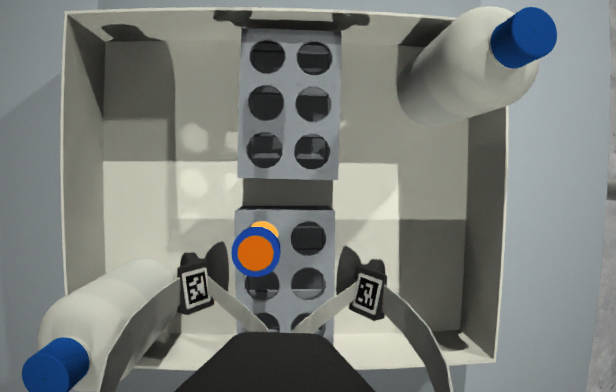

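Emit:
{"api": "execute_actions", "payload": {
  "actions": [
    {"r1":{"base":{"strafe_m":-0.004},"joints":{"lift_m":1.025,"arm_m":0.428}}}
  ],
  "cameras": []
}}

Emit:
{"api": "execute_actions", "payload": {
  "actions": [
    {"r1":{"joints":{"lift_m":0.99}}}
  ],
  "cameras": ["r1_wrist_camera"]
}}

Emit:
{"api": "execute_actions", "payload": {
  "actions": [
    {"r1":{"joints":{"gripper_m":0.005}}}
  ],
  "cameras": []
}}

Emit:
{"api": "execute_actions", "payload": {
  "actions": [
    {"r1":{"joints":{"lift_m":1.09}}}
  ],
  "cameras": ["r1_wrist_camera"]
}}

Emit:
{"api": "execute_actions", "payload": {
  "actions": [
    {"r1":{"base":{"strafe_m":0.4},"joints":{"arm_m":0.41}}}
  ],
  "cameras": ["r1_wrist_camera"]
}}

Scene clock: 52.80 s.
r1.base_odometry: x=+1.050 y=+1.114 heading=+0.001 (m, m, rad; r1's odometry frame)
r1.turned_by_wheels: +0.000 (rad since the last result)
r1.turned_by_imu: +0.000 (rad since the last result)
r1.base_tilt: forward=+0.3 right=+0.3 (deg)
r1.lidar_m: 0.25 0.25 0.31 4.27 2.37 1.82 1.77 1.87 2.70 0.72 0.29 0.25
r1.base_status: done
r1.joint_positions: lift_m=+1.025 arm_m=+0.427 wrist_yaw_rad=+0.000 wrist_pitch_rad=+1.570 wrist_roll_rad=+1.619 gripper_m=+0.060
r1.joint_status: all done
r1.motor_effort: lift_m=+16(20) arm_m=+5(7) wrist_yaw_rad=-2(3) wrist_pitch_rad=+0(0) wrist_roll_rad=+4(4) gripper_m=-3(4) wheel_0=+1(8) wheel_1=+0(3) wheel_2=+0(0) (%)
r1.hand_pose: x=+0.5982 y=-0.0874 z=+0.9150 quat_wxyz=(+0.488, +0.512, +0.488, -0.512) (m; r1's base frame)
r1.wrist_depth_mm: 359 332 353 314 336 250 - / 362 364 366 314 375 263 244 / 368 366 370 347 382 377 389 / 370 368 373 377 384 384 394 / 370 373 377 319 387 389 402 / 373 246 322 325 206 392 399 / 234 236 345 109 340 351 407
r2.base_odometry: x=+0.000 y=+0.000 heading=+0.000 (m, m, rad; r2's odometry frame)
r2.turned_by_wheels: +0.000 (rad since the last result)
r2.turned_by_imu: +0.000 (rad since the last result)
r2.base_tilt: forward=-0.8 right=+0.4 (deg)
r2.lidar_m: 5.20 1.94 1.16 1.00 1.01 1.22 2.24 3.50 4.13 3.66 0.94 1.13
r2.base_status: not commanded
r2.joint_positions: lift_m=+0.169 arm_m=-0.002 wrist_yaw_rad=+3.096 wrist_pitch_rad=+0.005 wrist_roll_rad=-0.020 gripper_m=+0.057
r2.joint_status: not commanded
r2.motor_effort: lift_m=+21(21) arm_m=+0(0) wrist_yaw_rad=+0(0) wrist_pitch_rad=-7(8) wrist_roll_rad=+2(2) gripper_m=-3(4) wheel_0=+0(0) wheel_1=+0(0) wheel_2=+1(0) (%)
r2.hand_pose: x=-0.1153 y=+0.1006 z=+0.3460 quat_wxyz=(+0.023, -0.003, -0.010, +1.000) (m; r2's base frame)
r2.wrist_depth_mm: - 138 - - 1921 1281 1025 / - 126 - - 1863 1281 1025 / - 128 199 - 1921 1281 1008 / 137 139 - - 1863 1308 991 / 1921 - - - 1756 1281 991 / 1160 1229 193 1281 196 1160 1008 / 820 809 831 118 854 820 878
pictures: none
No camera images: the call's "cameras" was empty. Leave "cameras" out to get every camera's image.

Scene clock: 53.77 s.
r1.base_odometry: x=+1.050 y=+1.114 heading=+0.001 (m, m, rad; r1's odometry frame)
r1.turned_by_wheels: +0.000 (rad since the last result)
r1.turned_by_imu: +0.000 (rad since the last result)
r1.base_tilt: forward=+0.3 right=+0.3 (deg)
r1.lidar_m: 0.25 0.25 0.31 4.26 2.35 1.82 1.76 1.89 2.70 0.73 0.29 0.25
r1.base_status: not commanded
r1.joint_positions: lift_m=+0.990 arm_m=+0.427 wrist_yaw_rad=+0.000 wrist_pitch_rad=+1.570 wrist_roll_rad=+1.619 gripper_m=+0.060
r1.joint_status: all done
r1.motor_effort: lift_m=+16(15) arm_m=+6(5) wrist_yaw_rad=-2(2) wrist_pitch_rad=+0(0) wrist_roll_rad=+3(1) gripper_m=-4(6) wheel_0=+1(1) wheel_1=+0(0) wheel_2=+0(0) (%)
r1.hand_pose: x=+0.5982 y=-0.0874 z=+0.8800 quat_wxyz=(+0.488, +0.512, +0.488, -0.512) (m; r1's base frame)
r1.wrist_depth_mm: 293 325 330 304 332 248 - / 298 330 336 277 343 264 216 / 300 332 336 281 345 347 304 / 304 334 338 342 347 351 304 / 304 338 340 283 349 353 303 / 283 243 283 286 205 357 309 / 199 216 340 108 320 334 303
r2.base_odometry: x=+0.000 y=+0.000 heading=+0.000 (m, m, rad; r2's odometry frame)
r2.turned_by_wheels: +0.000 (rad since the last result)
r2.turned_by_imu: +0.000 (rad since the last result)
r2.base_tilt: forward=-0.9 right=+0.4 (deg)
r2.lidar_m: 5.22 1.94 1.16 1.01 1.01 1.21 2.23 3.50 4.14 3.67 0.95 1.14
r2.base_status: not commanded
r2.joint_positions: lift_m=+0.169 arm_m=-0.002 wrist_yaw_rad=+3.096 wrist_pitch_rad=+0.005 wrist_roll_rad=-0.020 gripper_m=+0.057
r2.joint_status: not commanded
r2.motor_effort: lift_m=+21(21) arm_m=+0(0) wrist_yaw_rad=+2(0) wrist_pitch_rad=-6(8) wrist_roll_rad=+2(2) gripper_m=-4(5) wheel_0=+0(0) wheel_1=+0(0) wheel_2=+0(0) (%)
r2.hand_pose: x=-0.1153 y=+0.1006 z=+0.3460 quat_wxyz=(+0.023, -0.003, -0.010, +1.000) (m; r2's base frame)
r2.wrist_depth_mm: - 138 - - 1921 1308 1025 / - 126 - - 1863 1308 1025 / - 128 199 - 1921 1308 1008 / 137 139 - - 1921 1281 1025 / 1921 - - - 1756 1281 1008 / 1182 1205 195 1308 196 1160 1008 / 831 798 842 118 854 842 878
pictures: r1_wrist_camera
camera_calibration (this result's frames):
r1_wrist_camera: T_world_to_cam=[[-0.998388, 0.0133718, 0.0551684, 0.535504], [0.0163148, 0.998448, 0.0532446, 0.0755069], [-0.0543708, 0.0540588, -0.997056, 1.14596], [0, 0, 0, 1]] pos_world=[0.595716, -0.144499, 1.10902]
Images, in order (width x height): r1_wrist_camera 616x392.

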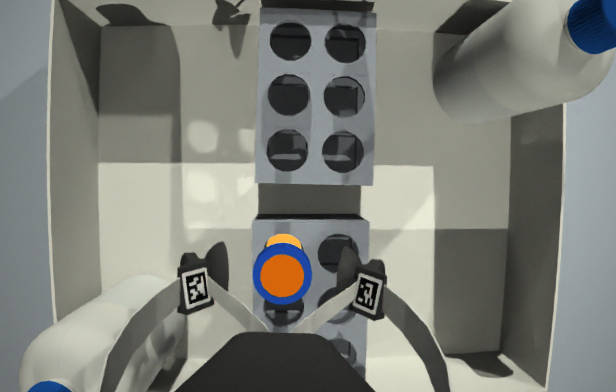

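Scene clock: 55.10 s.
r1.base_odometry: x=+1.050 y=+1.114 heading=+0.001 (m, m, rad; r1's odometry frame)
r1.turned_by_wheels: +0.000 (rad since the last result)
r1.turned_by_imu: +0.000 (rad since the last result)
r1.base_tilt: forward=+0.4 right=+0.4 (deg)
r1.lidar_m: 0.25 0.25 0.33 4.27 2.35 1.80 1.77 1.89 2.72 0.72 0.29 0.25
r1.base_status: not commanded
r1.joint_positions: lift_m=+0.990 arm_m=+0.427 wrist_yaw_rad=+0.000 wrist_pitch_rad=+1.570 wrist_roll_rad=+1.619 gripper_m=+0.005
r1.joint_status: all done
r1.motor_effort: lift_m=+16(16) arm_m=+5(6) wrist_yaw_rad=-2(2) wrist_pitch_rad=+0(1) wrist_roll_rad=+2(4) gripper_m=-17(17) wheel_0=+1(1) wheel_1=+0(0) wheel_2=+0(0) (%)
r1.hand_pose: x=+0.5982 y=-0.0874 z=+0.8800 quat_wxyz=(+0.488, +0.512, +0.488, -0.512) (m; r1's base frame)
r1.wrist_depth_mm: 293 327 332 306 332 248 - / 298 330 332 278 343 264 216 / 303 332 336 282 343 349 306 / 306 334 342 343 347 349 306 / 303 340 338 282 349 353 303 / 283 243 206 286 190 355 310 / 200 221 340 108 340 332 304
r2.base_odometry: x=+0.000 y=+0.000 heading=+0.000 (m, m, rad; r2's odometry frame)
r2.turned_by_wheels: +0.000 (rad since the last result)
r2.turned_by_imu: +0.000 (rad since the last result)
r2.base_tilt: forward=-0.8 right=+0.3 (deg)
r2.lidar_m: 5.20 1.95 1.15 1.00 1.00 1.19 2.25 3.51 4.14 3.67 0.94 1.14
r2.base_status: not commanded
r2.joint_positions: lift_m=+0.169 arm_m=-0.002 wrist_yaw_rad=+3.096 wrist_pitch_rad=+0.005 wrist_roll_rad=-0.020 gripper_m=+0.057
r2.joint_status: not commanded
r2.motor_effort: lift_m=+21(21) arm_m=+0(0) wrist_yaw_rad=+1(1) wrist_pitch_rad=-8(8) wrist_roll_rad=+1(2) gripper_m=-3(4) wheel_0=+0(0) wheel_1=+0(0) wheel_2=+0(0) (%)
r2.hand_pose: x=-0.1153 y=+0.1006 z=+0.3460 quat_wxyz=(+0.023, -0.003, -0.010, +1.000) (m; r2's base frame)
r2.wrist_depth_mm: - 138 - - 1921 1281 1008 / - 127 - - 1808 1281 1025 / - 128 198 - 1921 1308 1008 / 136 139 - - 1983 1255 991 / 1921 - - - 1756 1281 1008 / 1160 1229 195 1308 196 1160 991 / 831 788 842 118 854 842 891
pictures: none
No camera images: the call's "cameras" was empty. Leave "cameras" out to get every camera's image.

Scene clock: 56.53 s.
r1.base_odometry: x=+1.050 y=+1.114 heading=+0.001 (m, m, rad; r1's odometry frame)
r1.turned_by_wheels: +0.000 (rad since the last result)
r1.turned_by_imu: +0.000 (rad since the last result)
r1.base_tilt: forward=+0.4 right=+0.4 (deg)
r1.lidar_m: 0.25 0.25 0.33 4.27 2.33 1.82 1.74 1.90 2.71 0.70 0.27 0.25
r1.base_status: not commanded
r1.joint_positions: lift_m=+1.090 arm_m=+0.427 wrist_yaw_rad=+0.000 wrist_pitch_rad=+1.570 wrist_roll_rad=+1.619 gripper_m=+0.005
r1.joint_status: all done
r1.motor_effort: lift_m=+21(23) arm_m=+5(6) wrist_yaw_rad=-1(3) wrist_pitch_rad=+0(0) wrist_roll_rad=+3(2) gripper_m=-17(17) wheel_0=+1(1) wheel_1=+1(0) wheel_2=+0(0) (%)
r1.hand_pose: x=+0.5982 y=-0.0874 z=+0.9795 quat_wxyz=(+0.488, +0.512, +0.488, -0.512) (m; r1's base frame)
r1.wrist_depth_mm: 421 424 415 418 439 449 452 / 424 424 433 379 439 304 455 / 430 433 433 384 445 430 459 / 433 433 442 418 452 452 462 / 430 430 436 301 452 462 462 / 436 300 207 384 190 459 469 / 442 301 382 108 459 469 477
r2.base_odometry: x=+0.000 y=+0.000 heading=+0.000 (m, m, rad; r2's odometry frame)
r2.turned_by_wheels: +0.000 (rad since the last result)
r2.turned_by_imu: +0.000 (rad since the last result)
r2.base_tilt: forward=-0.9 right=+0.2 (deg)
r2.lidar_m: 5.20 1.95 1.16 1.01 1.01 1.22 2.25 3.51 4.16 3.68 0.94 1.11
r2.base_status: not commanded
r2.joint_positions: lift_m=+0.169 arm_m=-0.002 wrist_yaw_rad=+3.096 wrist_pitch_rad=+0.005 wrist_roll_rad=-0.020 gripper_m=+0.057
r2.joint_status: not commanded
r2.motor_effort: lift_m=+21(21) arm_m=-1(0) wrist_yaw_rad=+0(3) wrist_pitch_rad=-7(7) wrist_roll_rad=+0(2) gripper_m=-4(4) wheel_0=+0(1) wheel_1=+0(0) wheel_2=+0(0) (%)
r2.hand_pose: x=-0.1153 y=+0.1006 z=+0.3460 quat_wxyz=(+0.023, -0.003, -0.010, +1.000) (m; r2's base frame)
r2.wrist_depth_mm: - 138 - - 1921 1281 1042 / - 126 - - 1808 1308 1025 / - 128 199 - 1863 1308 1008 / 137 139 - - 1921 1281 1008 / 1863 - - - 1708 1308 1008 / 1160 1229 195 1255 196 1160 991 / 831 798 831 118 854 842 891
pictures: r1_wrist_camera
camera_calibration (this result's frames):
r1_wrist_camera: T_world_to_cam=[[-0.998388, 0.0133716, 0.0551685, 0.530016], [0.0163146, 0.998448, 0.0532446, 0.0702073], [-0.0543709, 0.0540588, -0.997056, 1.2452], [0, 0, 0, 1]] pos_world=[0.595718, -0.144499, 1.20855]
Images, in order (width x height): r1_wrist_camera 616x392.

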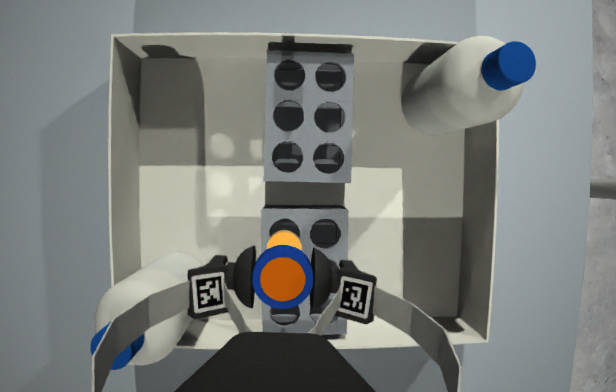

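Scene clock: 59.20 s.
r1.base_odometry: x=+1.050 y=+1.514 heading=+0.001 (m, m, rad; r1's odometry frame)
r1.turned_by_wheels: +0.000 (rad since the last result)
r1.turned_by_imu: +0.000 (rad since the last result)
r1.base_tilt: forward=+0.2 right=+0.2 (deg)
r1.lidar_m: 0.25 0.25 3.96 3.86 2.36 1.79 1.73 1.88 2.67 0.80 0.34 0.25
r1.base_status: done
r1.joint_positions: lift_m=+1.090 arm_m=+0.411 wrist_yaw_rad=+0.000 wrist_pitch_rad=+1.570 wrist_roll_rad=+1.619 gripper_m=+0.005
r1.joint_status: all done
r1.motor_effort: lift_m=+21(21) arm_m=-5(2) wrist_yaw_rad=-2(2) wrist_pitch_rad=+0(1) wrist_roll_rad=+2(2) gripper_m=-18(15) wheel_0=+0(7) wheel_1=-1(6) wheel_2=+0(0) (%)
r1.hand_pose: x=+0.5821 y=-0.0874 z=+0.9796 quat_wxyz=(+0.488, +0.512, +0.488, -0.512) (m; r1's base frame)
r1.wrist_depth_mm: 421 430 433 442 445 452 452 / 427 424 433 439 442 449 455 / 430 436 445 445 449 452 459 / 427 436 436 445 455 459 466 / 436 436 415 303 455 459 473 / 436 439 208 392 190 466 866 / 439 445 449 109 462 466 477
r2.base_odometry: x=+0.000 y=+0.000 heading=+0.000 (m, m, rad; r2's odometry frame)
r2.turned_by_wheels: +0.000 (rad since the last result)
r2.turned_by_imu: +0.000 (rad since the last result)
r2.base_tilt: forward=-0.8 right=+0.4 (deg)
r2.lidar_m: 5.22 1.94 1.16 1.01 1.02 1.19 2.24 3.51 4.15 3.66 0.95 1.10
r2.base_status: not commanded
r2.joint_positions: lift_m=+0.169 arm_m=-0.002 wrist_yaw_rad=+3.096 wrist_pitch_rad=+0.005 wrist_roll_rad=-0.020 gripper_m=+0.057
r2.joint_status: not commanded
r2.motor_effort: lift_m=+21(21) arm_m=-1(0) wrist_yaw_rad=+1(1) wrist_pitch_rad=-7(8) wrist_roll_rad=+1(3) gripper_m=-4(6) wheel_0=+0(0) wheel_1=+0(0) wheel_2=+1(1) (%)
r2.hand_pose: x=-0.1153 y=+0.1006 z=+0.3460 quat_wxyz=(+0.023, -0.003, -0.010, +1.000) (m; r2's base frame)
r2.wrist_depth_mm: - 139 - - 1921 1281 1025 / - 126 - - 1983 1281 1025 / - 128 199 - 1921 1281 991 / 136 139 - - 1863 1308 1008 / 1863 - - - 1756 1308 1008 / 1182 1229 194 1255 196 1160 1025 / 842 788 842 118 842 820 891
pictures: r1_wrist_camera
camera_calibration (this result's frames):
r1_wrist_camera: T_world_to_cam=[[-0.998388, 0.0133651, 0.0551528, 0.513948], [0.0163073, 0.998448, 0.0532449, 0.0704701], [-0.0543556, 0.0540584, -0.997057, 1.24439], [0, 0, 0, 1]] pos_world=[0.57961, -0.144499, 1.20863]
Images, in order (width x height): r1_wrist_camera 616x392.

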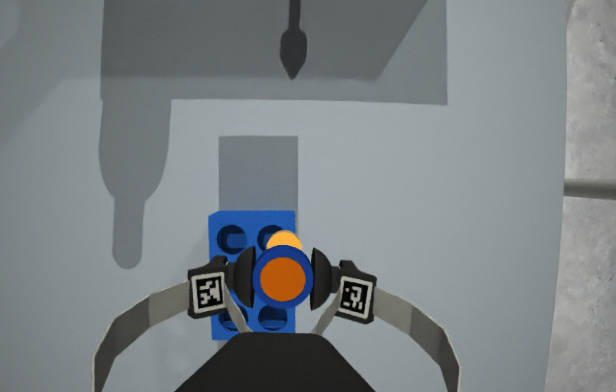

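Emit:
{"api": "execute_actions", "payload": {
  "actions": [
    {"r1":{"base":{"strafe_m":0.007},"joints":{"arm_m":0.465,"lift_m":1.06}}}
  ],
  "cameras": ["r1_wrist_camera"]
}}

Scene clock: 60.87 s.
r1.base_odometry: x=+1.050 y=+1.521 heading=+0.001 (m, m, rad; r1's odometry frame)
r1.turned_by_wheels: +0.000 (rad since the last result)
r1.turned_by_imu: +0.000 (rad since the last result)
r1.base_tilt: forward=+0.5 right=+0.4 (deg)
r1.lidar_m: 0.25 0.25 3.96 3.86 2.35 1.78 1.75 1.87 2.66 0.80 0.33 0.25
r1.base_status: done
r1.joint_positions: lift_m=+1.060 arm_m=+0.464 wrist_yaw_rad=+0.000 wrist_pitch_rad=+1.570 wrist_roll_rad=+1.619 gripper_m=+0.005
r1.joint_status: all done
r1.motor_effort: lift_m=+16(19) arm_m=+5(10) wrist_yaw_rad=-2(2) wrist_pitch_rad=+0(0) wrist_roll_rad=+3(4) gripper_m=-17(17) wheel_0=+1(2) wheel_1=+0(4) wheel_2=+0(1) (%)
r1.hand_pose: x=+0.6352 y=-0.0874 z=+0.9499 quat_wxyz=(+0.488, +0.512, +0.487, -0.512) (m; r1's base frame)
r1.wrist_depth_mm: 392 397 399 404 413 421 421 / 397 402 407 413 413 421 427 / 399 402 407 413 418 430 427 / 404 404 410 413 421 424 433 / 404 407 415 303 424 433 439 / 407 410 208 359 190 433 439 / 413 418 421 109 433 439 442
r2.base_odometry: x=+0.000 y=+0.000 heading=+0.000 (m, m, rad; r2's odometry frame)
r2.turned_by_wheels: +0.000 (rad since the last result)
r2.turned_by_imu: +0.000 (rad since the last result)
r2.base_tilt: forward=-0.9 right=+0.4 (deg)
r2.lidar_m: 5.19 1.96 1.16 1.00 1.01 1.19 2.24 3.51 4.16 3.67 0.95 1.13
r2.base_status: not commanded
r2.joint_positions: lift_m=+0.169 arm_m=-0.002 wrist_yaw_rad=+3.096 wrist_pitch_rad=+0.005 wrist_roll_rad=-0.020 gripper_m=+0.057
r2.joint_status: not commanded
r2.motor_effort: lift_m=+21(21) arm_m=+0(1) wrist_yaw_rad=+3(1) wrist_pitch_rad=-7(7) wrist_roll_rad=+2(2) gripper_m=-4(5) wheel_0=+0(0) wheel_1=+0(0) wheel_2=+1(0) (%)
r2.hand_pose: x=-0.1153 y=+0.1006 z=+0.3460 quat_wxyz=(+0.023, -0.003, -0.010, +1.000) (m; r2's base frame)
r2.wrist_depth_mm: - 139 - - 1921 1281 1025 / - 126 - - 1863 1281 1025 / - 128 199 - 1921 1308 1025 / 137 139 - - 1921 1308 1008 / 1921 - - - 1708 1281 1008 / 1182 1255 194 1308 196 1182 1008 / 842 798 831 118 854 831 891
pictures: r1_wrist_camera
camera_calibration (this result's frames):
r1_wrist_camera: T_world_to_cam=[[-0.998388, 0.0134059, 0.0551466, 0.568595], [0.0163477, 0.998448, 0.053245, 0.0711562], [-0.0543472, 0.0540607, -0.997058, 1.21772], [0, 0, 0, 1]] pos_world=[0.632696, -0.144499, 1.179]
Images, in order (width x height): r1_wrist_camera 616x392.

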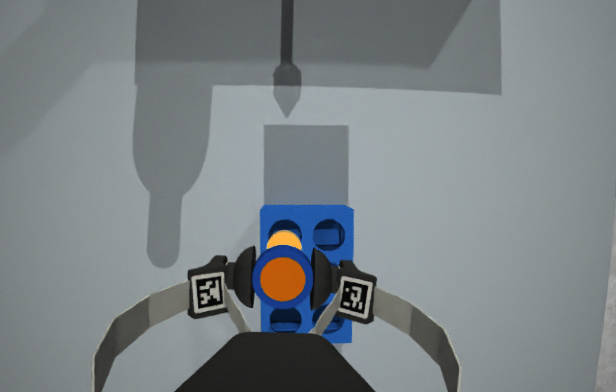

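Emit:
{"api": "execute_actions", "payload": {
  "actions": [
    {"r1":{"base":{"strafe_m":-0.002},"joints":{"lift_m":0.986},"pace":"slow"}}
  ],
  "cameras": ["r1_wrist_camera"]
}}

Emit:
{"api": "execute_actions", "payload": {
  "actions": [
    {"r1":{"joints":{"gripper_m":0.06}}}
  ],
  "cameras": ["r1_wrist_camera"]
}}

Emit:
{"api": "execute_actions", "payload": {
  "actions": [
    {"r1":{"joints":{"lift_m":1.05},"pace":"fast"}}
  ],
  "cameras": []
}}

Emit:
{"api": "execute_actions", "payload": {
  "actions": [
    {"r1":{"base":{"translate_m":-0.4},"joints":{"arm_m":0},"pace":"fast"}}
  ],
  "cameras": ["r1_head_right_camera"]
}}

Emit:
{"api": "zoom_image", "payload": {
  "camera": "r1_head_right_camera",
  "region": [170,250,400,400]
}}

Scene clock: 66.40 s.
r1.base_odometry: x=+1.050 y=+1.519 heading=+0.001 (m, m, rad; r1's odometry frame)
r1.turned_by_wheels: +0.000 (rad since the last result)
r1.turned_by_imu: +0.000 (rad since the last result)
r1.base_tilt: forward=+0.2 right=+0.2 (deg)
r1.lidar_m: 0.25 0.26 3.97 3.83 2.37 1.80 1.75 1.84 2.68 0.80 0.32 0.25
r1.base_status: done
r1.joint_positions: lift_m=+0.986 arm_m=+0.464 wrist_yaw_rad=+0.000 wrist_pitch_rad=+1.570 wrist_roll_rad=+1.619 gripper_m=+0.005
r1.joint_status: all done
r1.motor_effort: lift_m=+16(15) arm_m=+6(5) wrist_yaw_rad=-2(2) wrist_pitch_rad=+0(0) wrist_roll_rad=+5(4) gripper_m=-17(16) wheel_0=+0(4) wheel_1=+2(2) wheel_2=+0(2) (%)
r1.hand_pose: x=+0.6352 y=-0.0874 z=+0.8760 quat_wxyz=(+0.488, +0.512, +0.487, -0.512) (m; r1's base frame)
r1.wrist_depth_mm: 320 327 329 334 336 342 345 / 325 329 332 338 340 342 349 / 327 330 338 340 345 347 351 / 330 334 340 343 345 349 353 / 330 338 338 279 347 351 355 / 336 338 206 286 190 353 362 / 338 342 345 109 351 359 362
r2.base_odometry: x=+0.000 y=+0.000 heading=+0.000 (m, m, rad; r2's odometry frame)
r2.turned_by_wheels: +0.000 (rad since the last result)
r2.turned_by_imu: +0.000 (rad since the last result)
r2.base_tilt: forward=-0.8 right=+0.4 (deg)
r2.lidar_m: 5.21 1.93 1.16 1.00 1.01 1.19 2.25 3.50 4.13 3.69 0.94 1.11
r2.base_status: not commanded
r2.joint_positions: lift_m=+0.169 arm_m=-0.002 wrist_yaw_rad=+3.096 wrist_pitch_rad=+0.005 wrist_roll_rad=-0.020 gripper_m=+0.057
r2.joint_status: not commanded
r2.motor_effort: lift_m=+21(21) arm_m=-1(0) wrist_yaw_rad=+0(1) wrist_pitch_rad=-7(7) wrist_roll_rad=+1(3) gripper_m=-5(4) wheel_0=+0(0) wheel_1=+0(0) wheel_2=+0(0) (%)
r2.hand_pose: x=-0.1153 y=+0.1006 z=+0.3460 quat_wxyz=(+0.023, -0.003, -0.010, +1.000) (m; r2's base frame)
r2.wrist_depth_mm: - 138 - - 1863 1308 1008 / - 126 - - 1921 1281 1008 / - 128 199 - 1921 1308 1008 / 137 139 - - 1921 1308 1008 / 1921 - - - 1708 1281 1008 / 1160 1205 193 1281 195 1138 991 / 842 798 831 118 854 820 878
pictures: r1_wrist_camera
camera_calibration (this result's frames):
r1_wrist_camera: T_world_to_cam=[[-0.998388, 0.0134061, 0.0551465, 0.572677], [0.0163479, 0.998448, 0.053245, 0.0750948], [-0.0543471, 0.0540607, -0.997058, 1.14397], [0, 0, 0, 1]] pos_world=[0.632698, -0.144499, 1.10502]
Images, in order (width x height): r1_wrist_camera 616x392.

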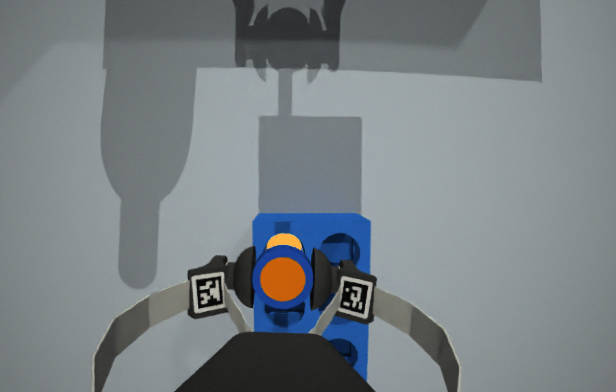

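Scene clock: 67.73 s.
r1.base_odometry: x=+1.050 y=+1.519 heading=+0.001 (m, m, rad; r1's odometry frame)
r1.turned_by_wheels: +0.000 (rad since the last result)
r1.turned_by_imu: +0.000 (rad since the last result)
r1.base_tilt: forward=+0.3 right=+0.3 (deg)
r1.lidar_m: 0.25 0.25 3.96 3.86 2.36 1.80 1.75 1.87 2.67 0.80 0.32 0.25
r1.base_status: not commanded
r1.joint_positions: lift_m=+0.986 arm_m=+0.464 wrist_yaw_rad=+0.000 wrist_pitch_rad=+1.570 wrist_roll_rad=+1.619 gripper_m=+0.060
r1.joint_status: all done
r1.motor_effort: lift_m=+16(16) arm_m=+6(6) wrist_yaw_rad=-3(2) wrist_pitch_rad=+0(0) wrist_roll_rad=+3(4) gripper_m=-1(22) wheel_0=+0(0) wheel_1=+2(2) wheel_2=+0(0) (%)
r1.hand_pose: x=+0.6352 y=-0.0874 z=+0.8760 quat_wxyz=(+0.488, +0.512, +0.487, -0.512) (m; r1's base frame)
r1.wrist_depth_mm: 324 325 329 334 338 342 345 / 324 329 332 336 338 343 347 / 327 330 334 342 342 347 349 / 329 334 336 342 345 349 353 / 332 336 340 282 349 353 357 / 332 336 282 283 206 359 359 / 336 342 345 108 351 359 359
r2.base_odometry: x=+0.000 y=+0.000 heading=+0.000 (m, m, rad; r2's odometry frame)
r2.turned_by_wheels: +0.000 (rad since the last result)
r2.turned_by_imu: +0.000 (rad since the last result)
r2.base_tilt: forward=-0.8 right=+0.2 (deg)
r2.lidar_m: 5.21 1.93 1.15 1.00 1.00 1.22 2.24 3.50 4.14 3.69 0.95 1.12
r2.base_status: not commanded
r2.joint_positions: lift_m=+0.169 arm_m=-0.002 wrist_yaw_rad=+3.096 wrist_pitch_rad=+0.005 wrist_roll_rad=-0.020 gripper_m=+0.057
r2.joint_status: not commanded
r2.motor_effort: lift_m=+21(21) arm_m=-1(0) wrist_yaw_rad=+1(1) wrist_pitch_rad=-7(7) wrist_roll_rad=+2(3) gripper_m=-2(5) wheel_0=+0(0) wheel_1=+0(0) wheel_2=+0(0) (%)
r2.hand_pose: x=-0.1153 y=+0.1006 z=+0.3460 quat_wxyz=(+0.023, -0.003, -0.010, +1.000) (m; r2's base frame)
r2.wrist_depth_mm: - 138 - - 1863 1281 1042 / - 126 - - - 1281 1025 / - 128 199 - 1863 1308 1008 / 137 139 - - 1983 1308 1008 / 1921 - - - 1708 1281 991 / 1160 1205 195 1281 196 1182 991 / 842 798 842 118 854 820 891
pictures: r1_wrist_camera
camera_calibration (this result's frames):
r1_wrist_camera: T_world_to_cam=[[-0.998388, 0.013406, 0.0551466, 0.572681], [0.0163478, 0.998448, 0.053245, 0.0750953], [-0.0543472, 0.0540607, -0.997058, 1.14396], [0, 0, 0, 1]] pos_world=[0.632702, -0.144499, 1.10501]
Images, in order (width x height): r1_wrist_camera 616x392.

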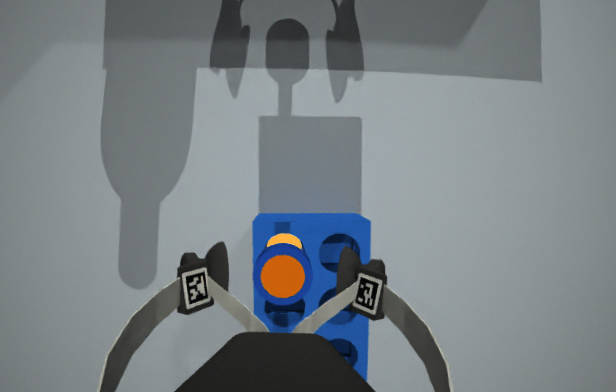

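Scene clock: 68.73 s.
r1.base_odometry: x=+1.050 y=+1.519 heading=+0.001 (m, m, rad; r1's odometry frame)
r1.turned_by_wheels: +0.000 (rad since the last result)
r1.turned_by_imu: +0.000 (rad since the last result)
r1.base_tilt: forward=+0.3 right=+0.4 (deg)
r1.lidar_m: 0.25 0.25 3.95 3.85 2.37 1.79 1.75 1.86 2.66 0.81 0.33 0.26
r1.base_status: not commanded
r1.joint_positions: lift_m=+1.050 arm_m=+0.464 wrist_yaw_rad=+0.000 wrist_pitch_rad=+1.570 wrist_roll_rad=+1.619 gripper_m=+0.060
r1.joint_status: all done
r1.motor_effort: lift_m=+21(22) arm_m=+5(5) wrist_yaw_rad=-1(2) wrist_pitch_rad=+0(1) wrist_roll_rad=+3(2) gripper_m=-1(2) wheel_0=+1(0) wheel_1=+2(2) wheel_2=+0(1) (%)
r1.hand_pose: x=+0.6352 y=-0.0874 z=+0.9395 quat_wxyz=(+0.488, +0.512, +0.487, -0.512) (m; r1's base frame)
r1.wrist_depth_mm: 382 387 389 394 399 407 413 / 389 392 394 399 407 413 413 / 387 392 399 402 410 415 418 / 392 397 402 404 410 415 421 / 394 402 402 347 410 418 424 / 397 402 407 351 206 424 427 / 402 407 404 108 418 427 430
r2.base_odometry: x=+0.000 y=+0.000 heading=+0.000 (m, m, rad; r2's odometry frame)
r2.turned_by_wheels: +0.000 (rad since the last result)
r2.turned_by_imu: +0.000 (rad since the last result)
r2.base_tilt: forward=-0.8 right=+0.3 (deg)
r2.lidar_m: 5.22 1.95 1.15 1.00 1.01 1.20 2.25 3.51 4.14 3.68 0.95 1.11
r2.base_status: not commanded
r2.joint_positions: lift_m=+0.169 arm_m=-0.002 wrist_yaw_rad=+3.096 wrist_pitch_rad=+0.005 wrist_roll_rad=-0.020 gripper_m=+0.057
r2.joint_status: not commanded
r2.motor_effort: lift_m=+21(21) arm_m=-1(0) wrist_yaw_rad=+1(0) wrist_pitch_rad=-8(7) wrist_roll_rad=+3(2) gripper_m=-3(3) wheel_0=+0(0) wheel_1=+0(0) wheel_2=+0(0) (%)
r2.hand_pose: x=-0.1153 y=+0.1006 z=+0.3460 quat_wxyz=(+0.023, -0.003, -0.010, +1.000) (m; r2's base frame)
r2.wrist_depth_mm: - 138 - - 1921 1281 1042 / - 127 - - 1921 1308 1042 / - 128 200 - 1863 1281 991 / 136 139 - - 1863 1281 1025 / 1921 - - - 1756 1308 991 / 1160 1205 195 1255 196 1182 1008 / 831 798 842 118 842 831 891
pictures: none
No camera images: the call's "cameras" was empty. Leave "cameras" out to get every camera's image.

Scene clock: 71.37 s.
r1.base_odometry: x=+0.650 y=+1.519 heading=+0.001 (m, m, rad; r1's odometry frame)
r1.turned_by_wheels: +0.000 (rad since the last result)
r1.turned_by_imu: +0.000 (rad since the last result)
r1.base_tilt: forward=+0.2 right=+0.1 (deg)
r1.lidar_m: 0.61 0.66 3.98 3.88 1.77 1.39 1.35 1.44 2.05 4.86 0.87 0.64
r1.base_status: done
r1.joint_positions: lift_m=+1.050 arm_m=+0.001 wrist_yaw_rad=+0.000 wrist_pitch_rad=+1.570 wrist_roll_rad=+1.620 gripper_m=+0.060
r1.joint_status: all done
r1.motor_effort: lift_m=+21(21) arm_m=-5(2) wrist_yaw_rad=-1(3) wrist_pitch_rad=+0(0) wrist_roll_rad=+1(5) gripper_m=-2(1) wheel_0=+0(8) wheel_1=+0(5) wheel_2=-1(10) (%)
r1.hand_pose: x=+0.1719 y=-0.0874 z=+0.9395 quat_wxyz=(+0.488, +0.512, +0.487, -0.512) (m; r1's base frame)
r1.wrist_depth_mm: 1118 1138 1160 1182 1205 1160 1229 / 1138 1118 1160 1182 1182 1205 1205 / 1118 1138 1160 1182 1182 1205 1205 / 1138 1160 1160 976 960 554 798 / 1160 1160 1182 960 991 1255 1255 / 1160 1118 1205 1182 206 1229 1255 / 1182 1205 1205 109 1229 1255 1255
r2.base_odometry: x=+0.000 y=+0.000 heading=+0.000 (m, m, rad; r2's odometry frame)
r2.turned_by_wheels: +0.000 (rad since the last result)
r2.turned_by_imu: +0.000 (rad since the last result)
r2.base_tilt: forward=-0.9 right=+0.3 (deg)
r2.lidar_m: 5.20 1.93 1.16 1.00 1.01 1.20 2.26 3.49 4.13 3.68 0.96 1.12
r2.base_status: not commanded
r2.joint_positions: lift_m=+0.169 arm_m=-0.002 wrist_yaw_rad=+3.096 wrist_pitch_rad=+0.005 wrist_roll_rad=-0.020 gripper_m=+0.057
r2.joint_status: not commanded
r2.motor_effort: lift_m=+21(21) arm_m=-1(0) wrist_yaw_rad=+1(2) wrist_pitch_rad=-8(8) wrist_roll_rad=+2(1) gripper_m=-4(3) wheel_0=+0(0) wheel_1=+0(0) wheel_2=+0(0) (%)
r2.hand_pose: x=-0.1153 y=+0.1006 z=+0.3460 quat_wxyz=(+0.023, -0.003, -0.010, +1.000) (m; r2's base frame)
r2.wrist_depth_mm: - 138 - - 1921 1281 1025 / - 126 - - 1863 1281 1025 / - 128 199 - 1921 1308 1008 / 136 139 - - 1921 1281 1025 / 1808 - - - 1661 1308 1008 / 1160 1229 195 1281 196 1182 991 / 831 798 842 118 842 820 891
pictures: r1_head_right_camera
Images, in order (width x height): r1_head_right_camera 420x672.

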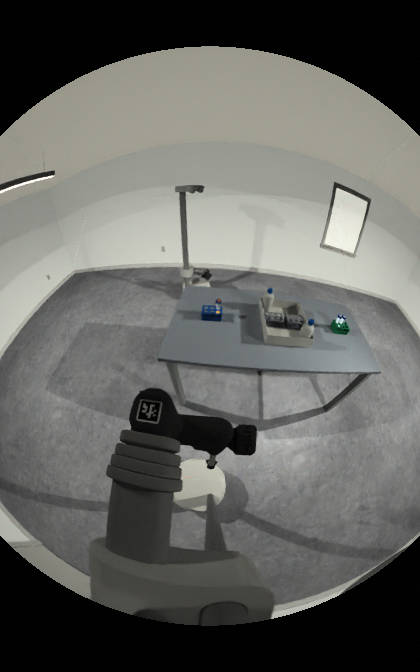

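Region (170, 250, 400, 400) of r1_head_right_camera's 420x672 image, scaled by 2.191, with more detail than that image has; it fills the top 329 rows of this view, and the rest is white.

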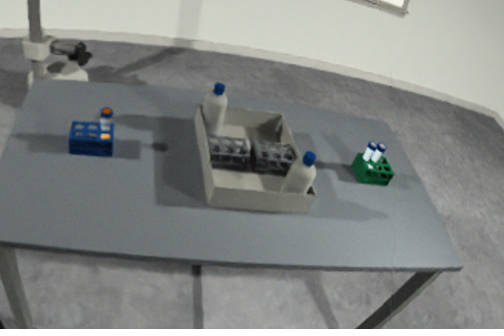

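Emit:
{"api": "finished_scene", "payload": {
  "scene": 1
}}

The scene is finished: the task was done.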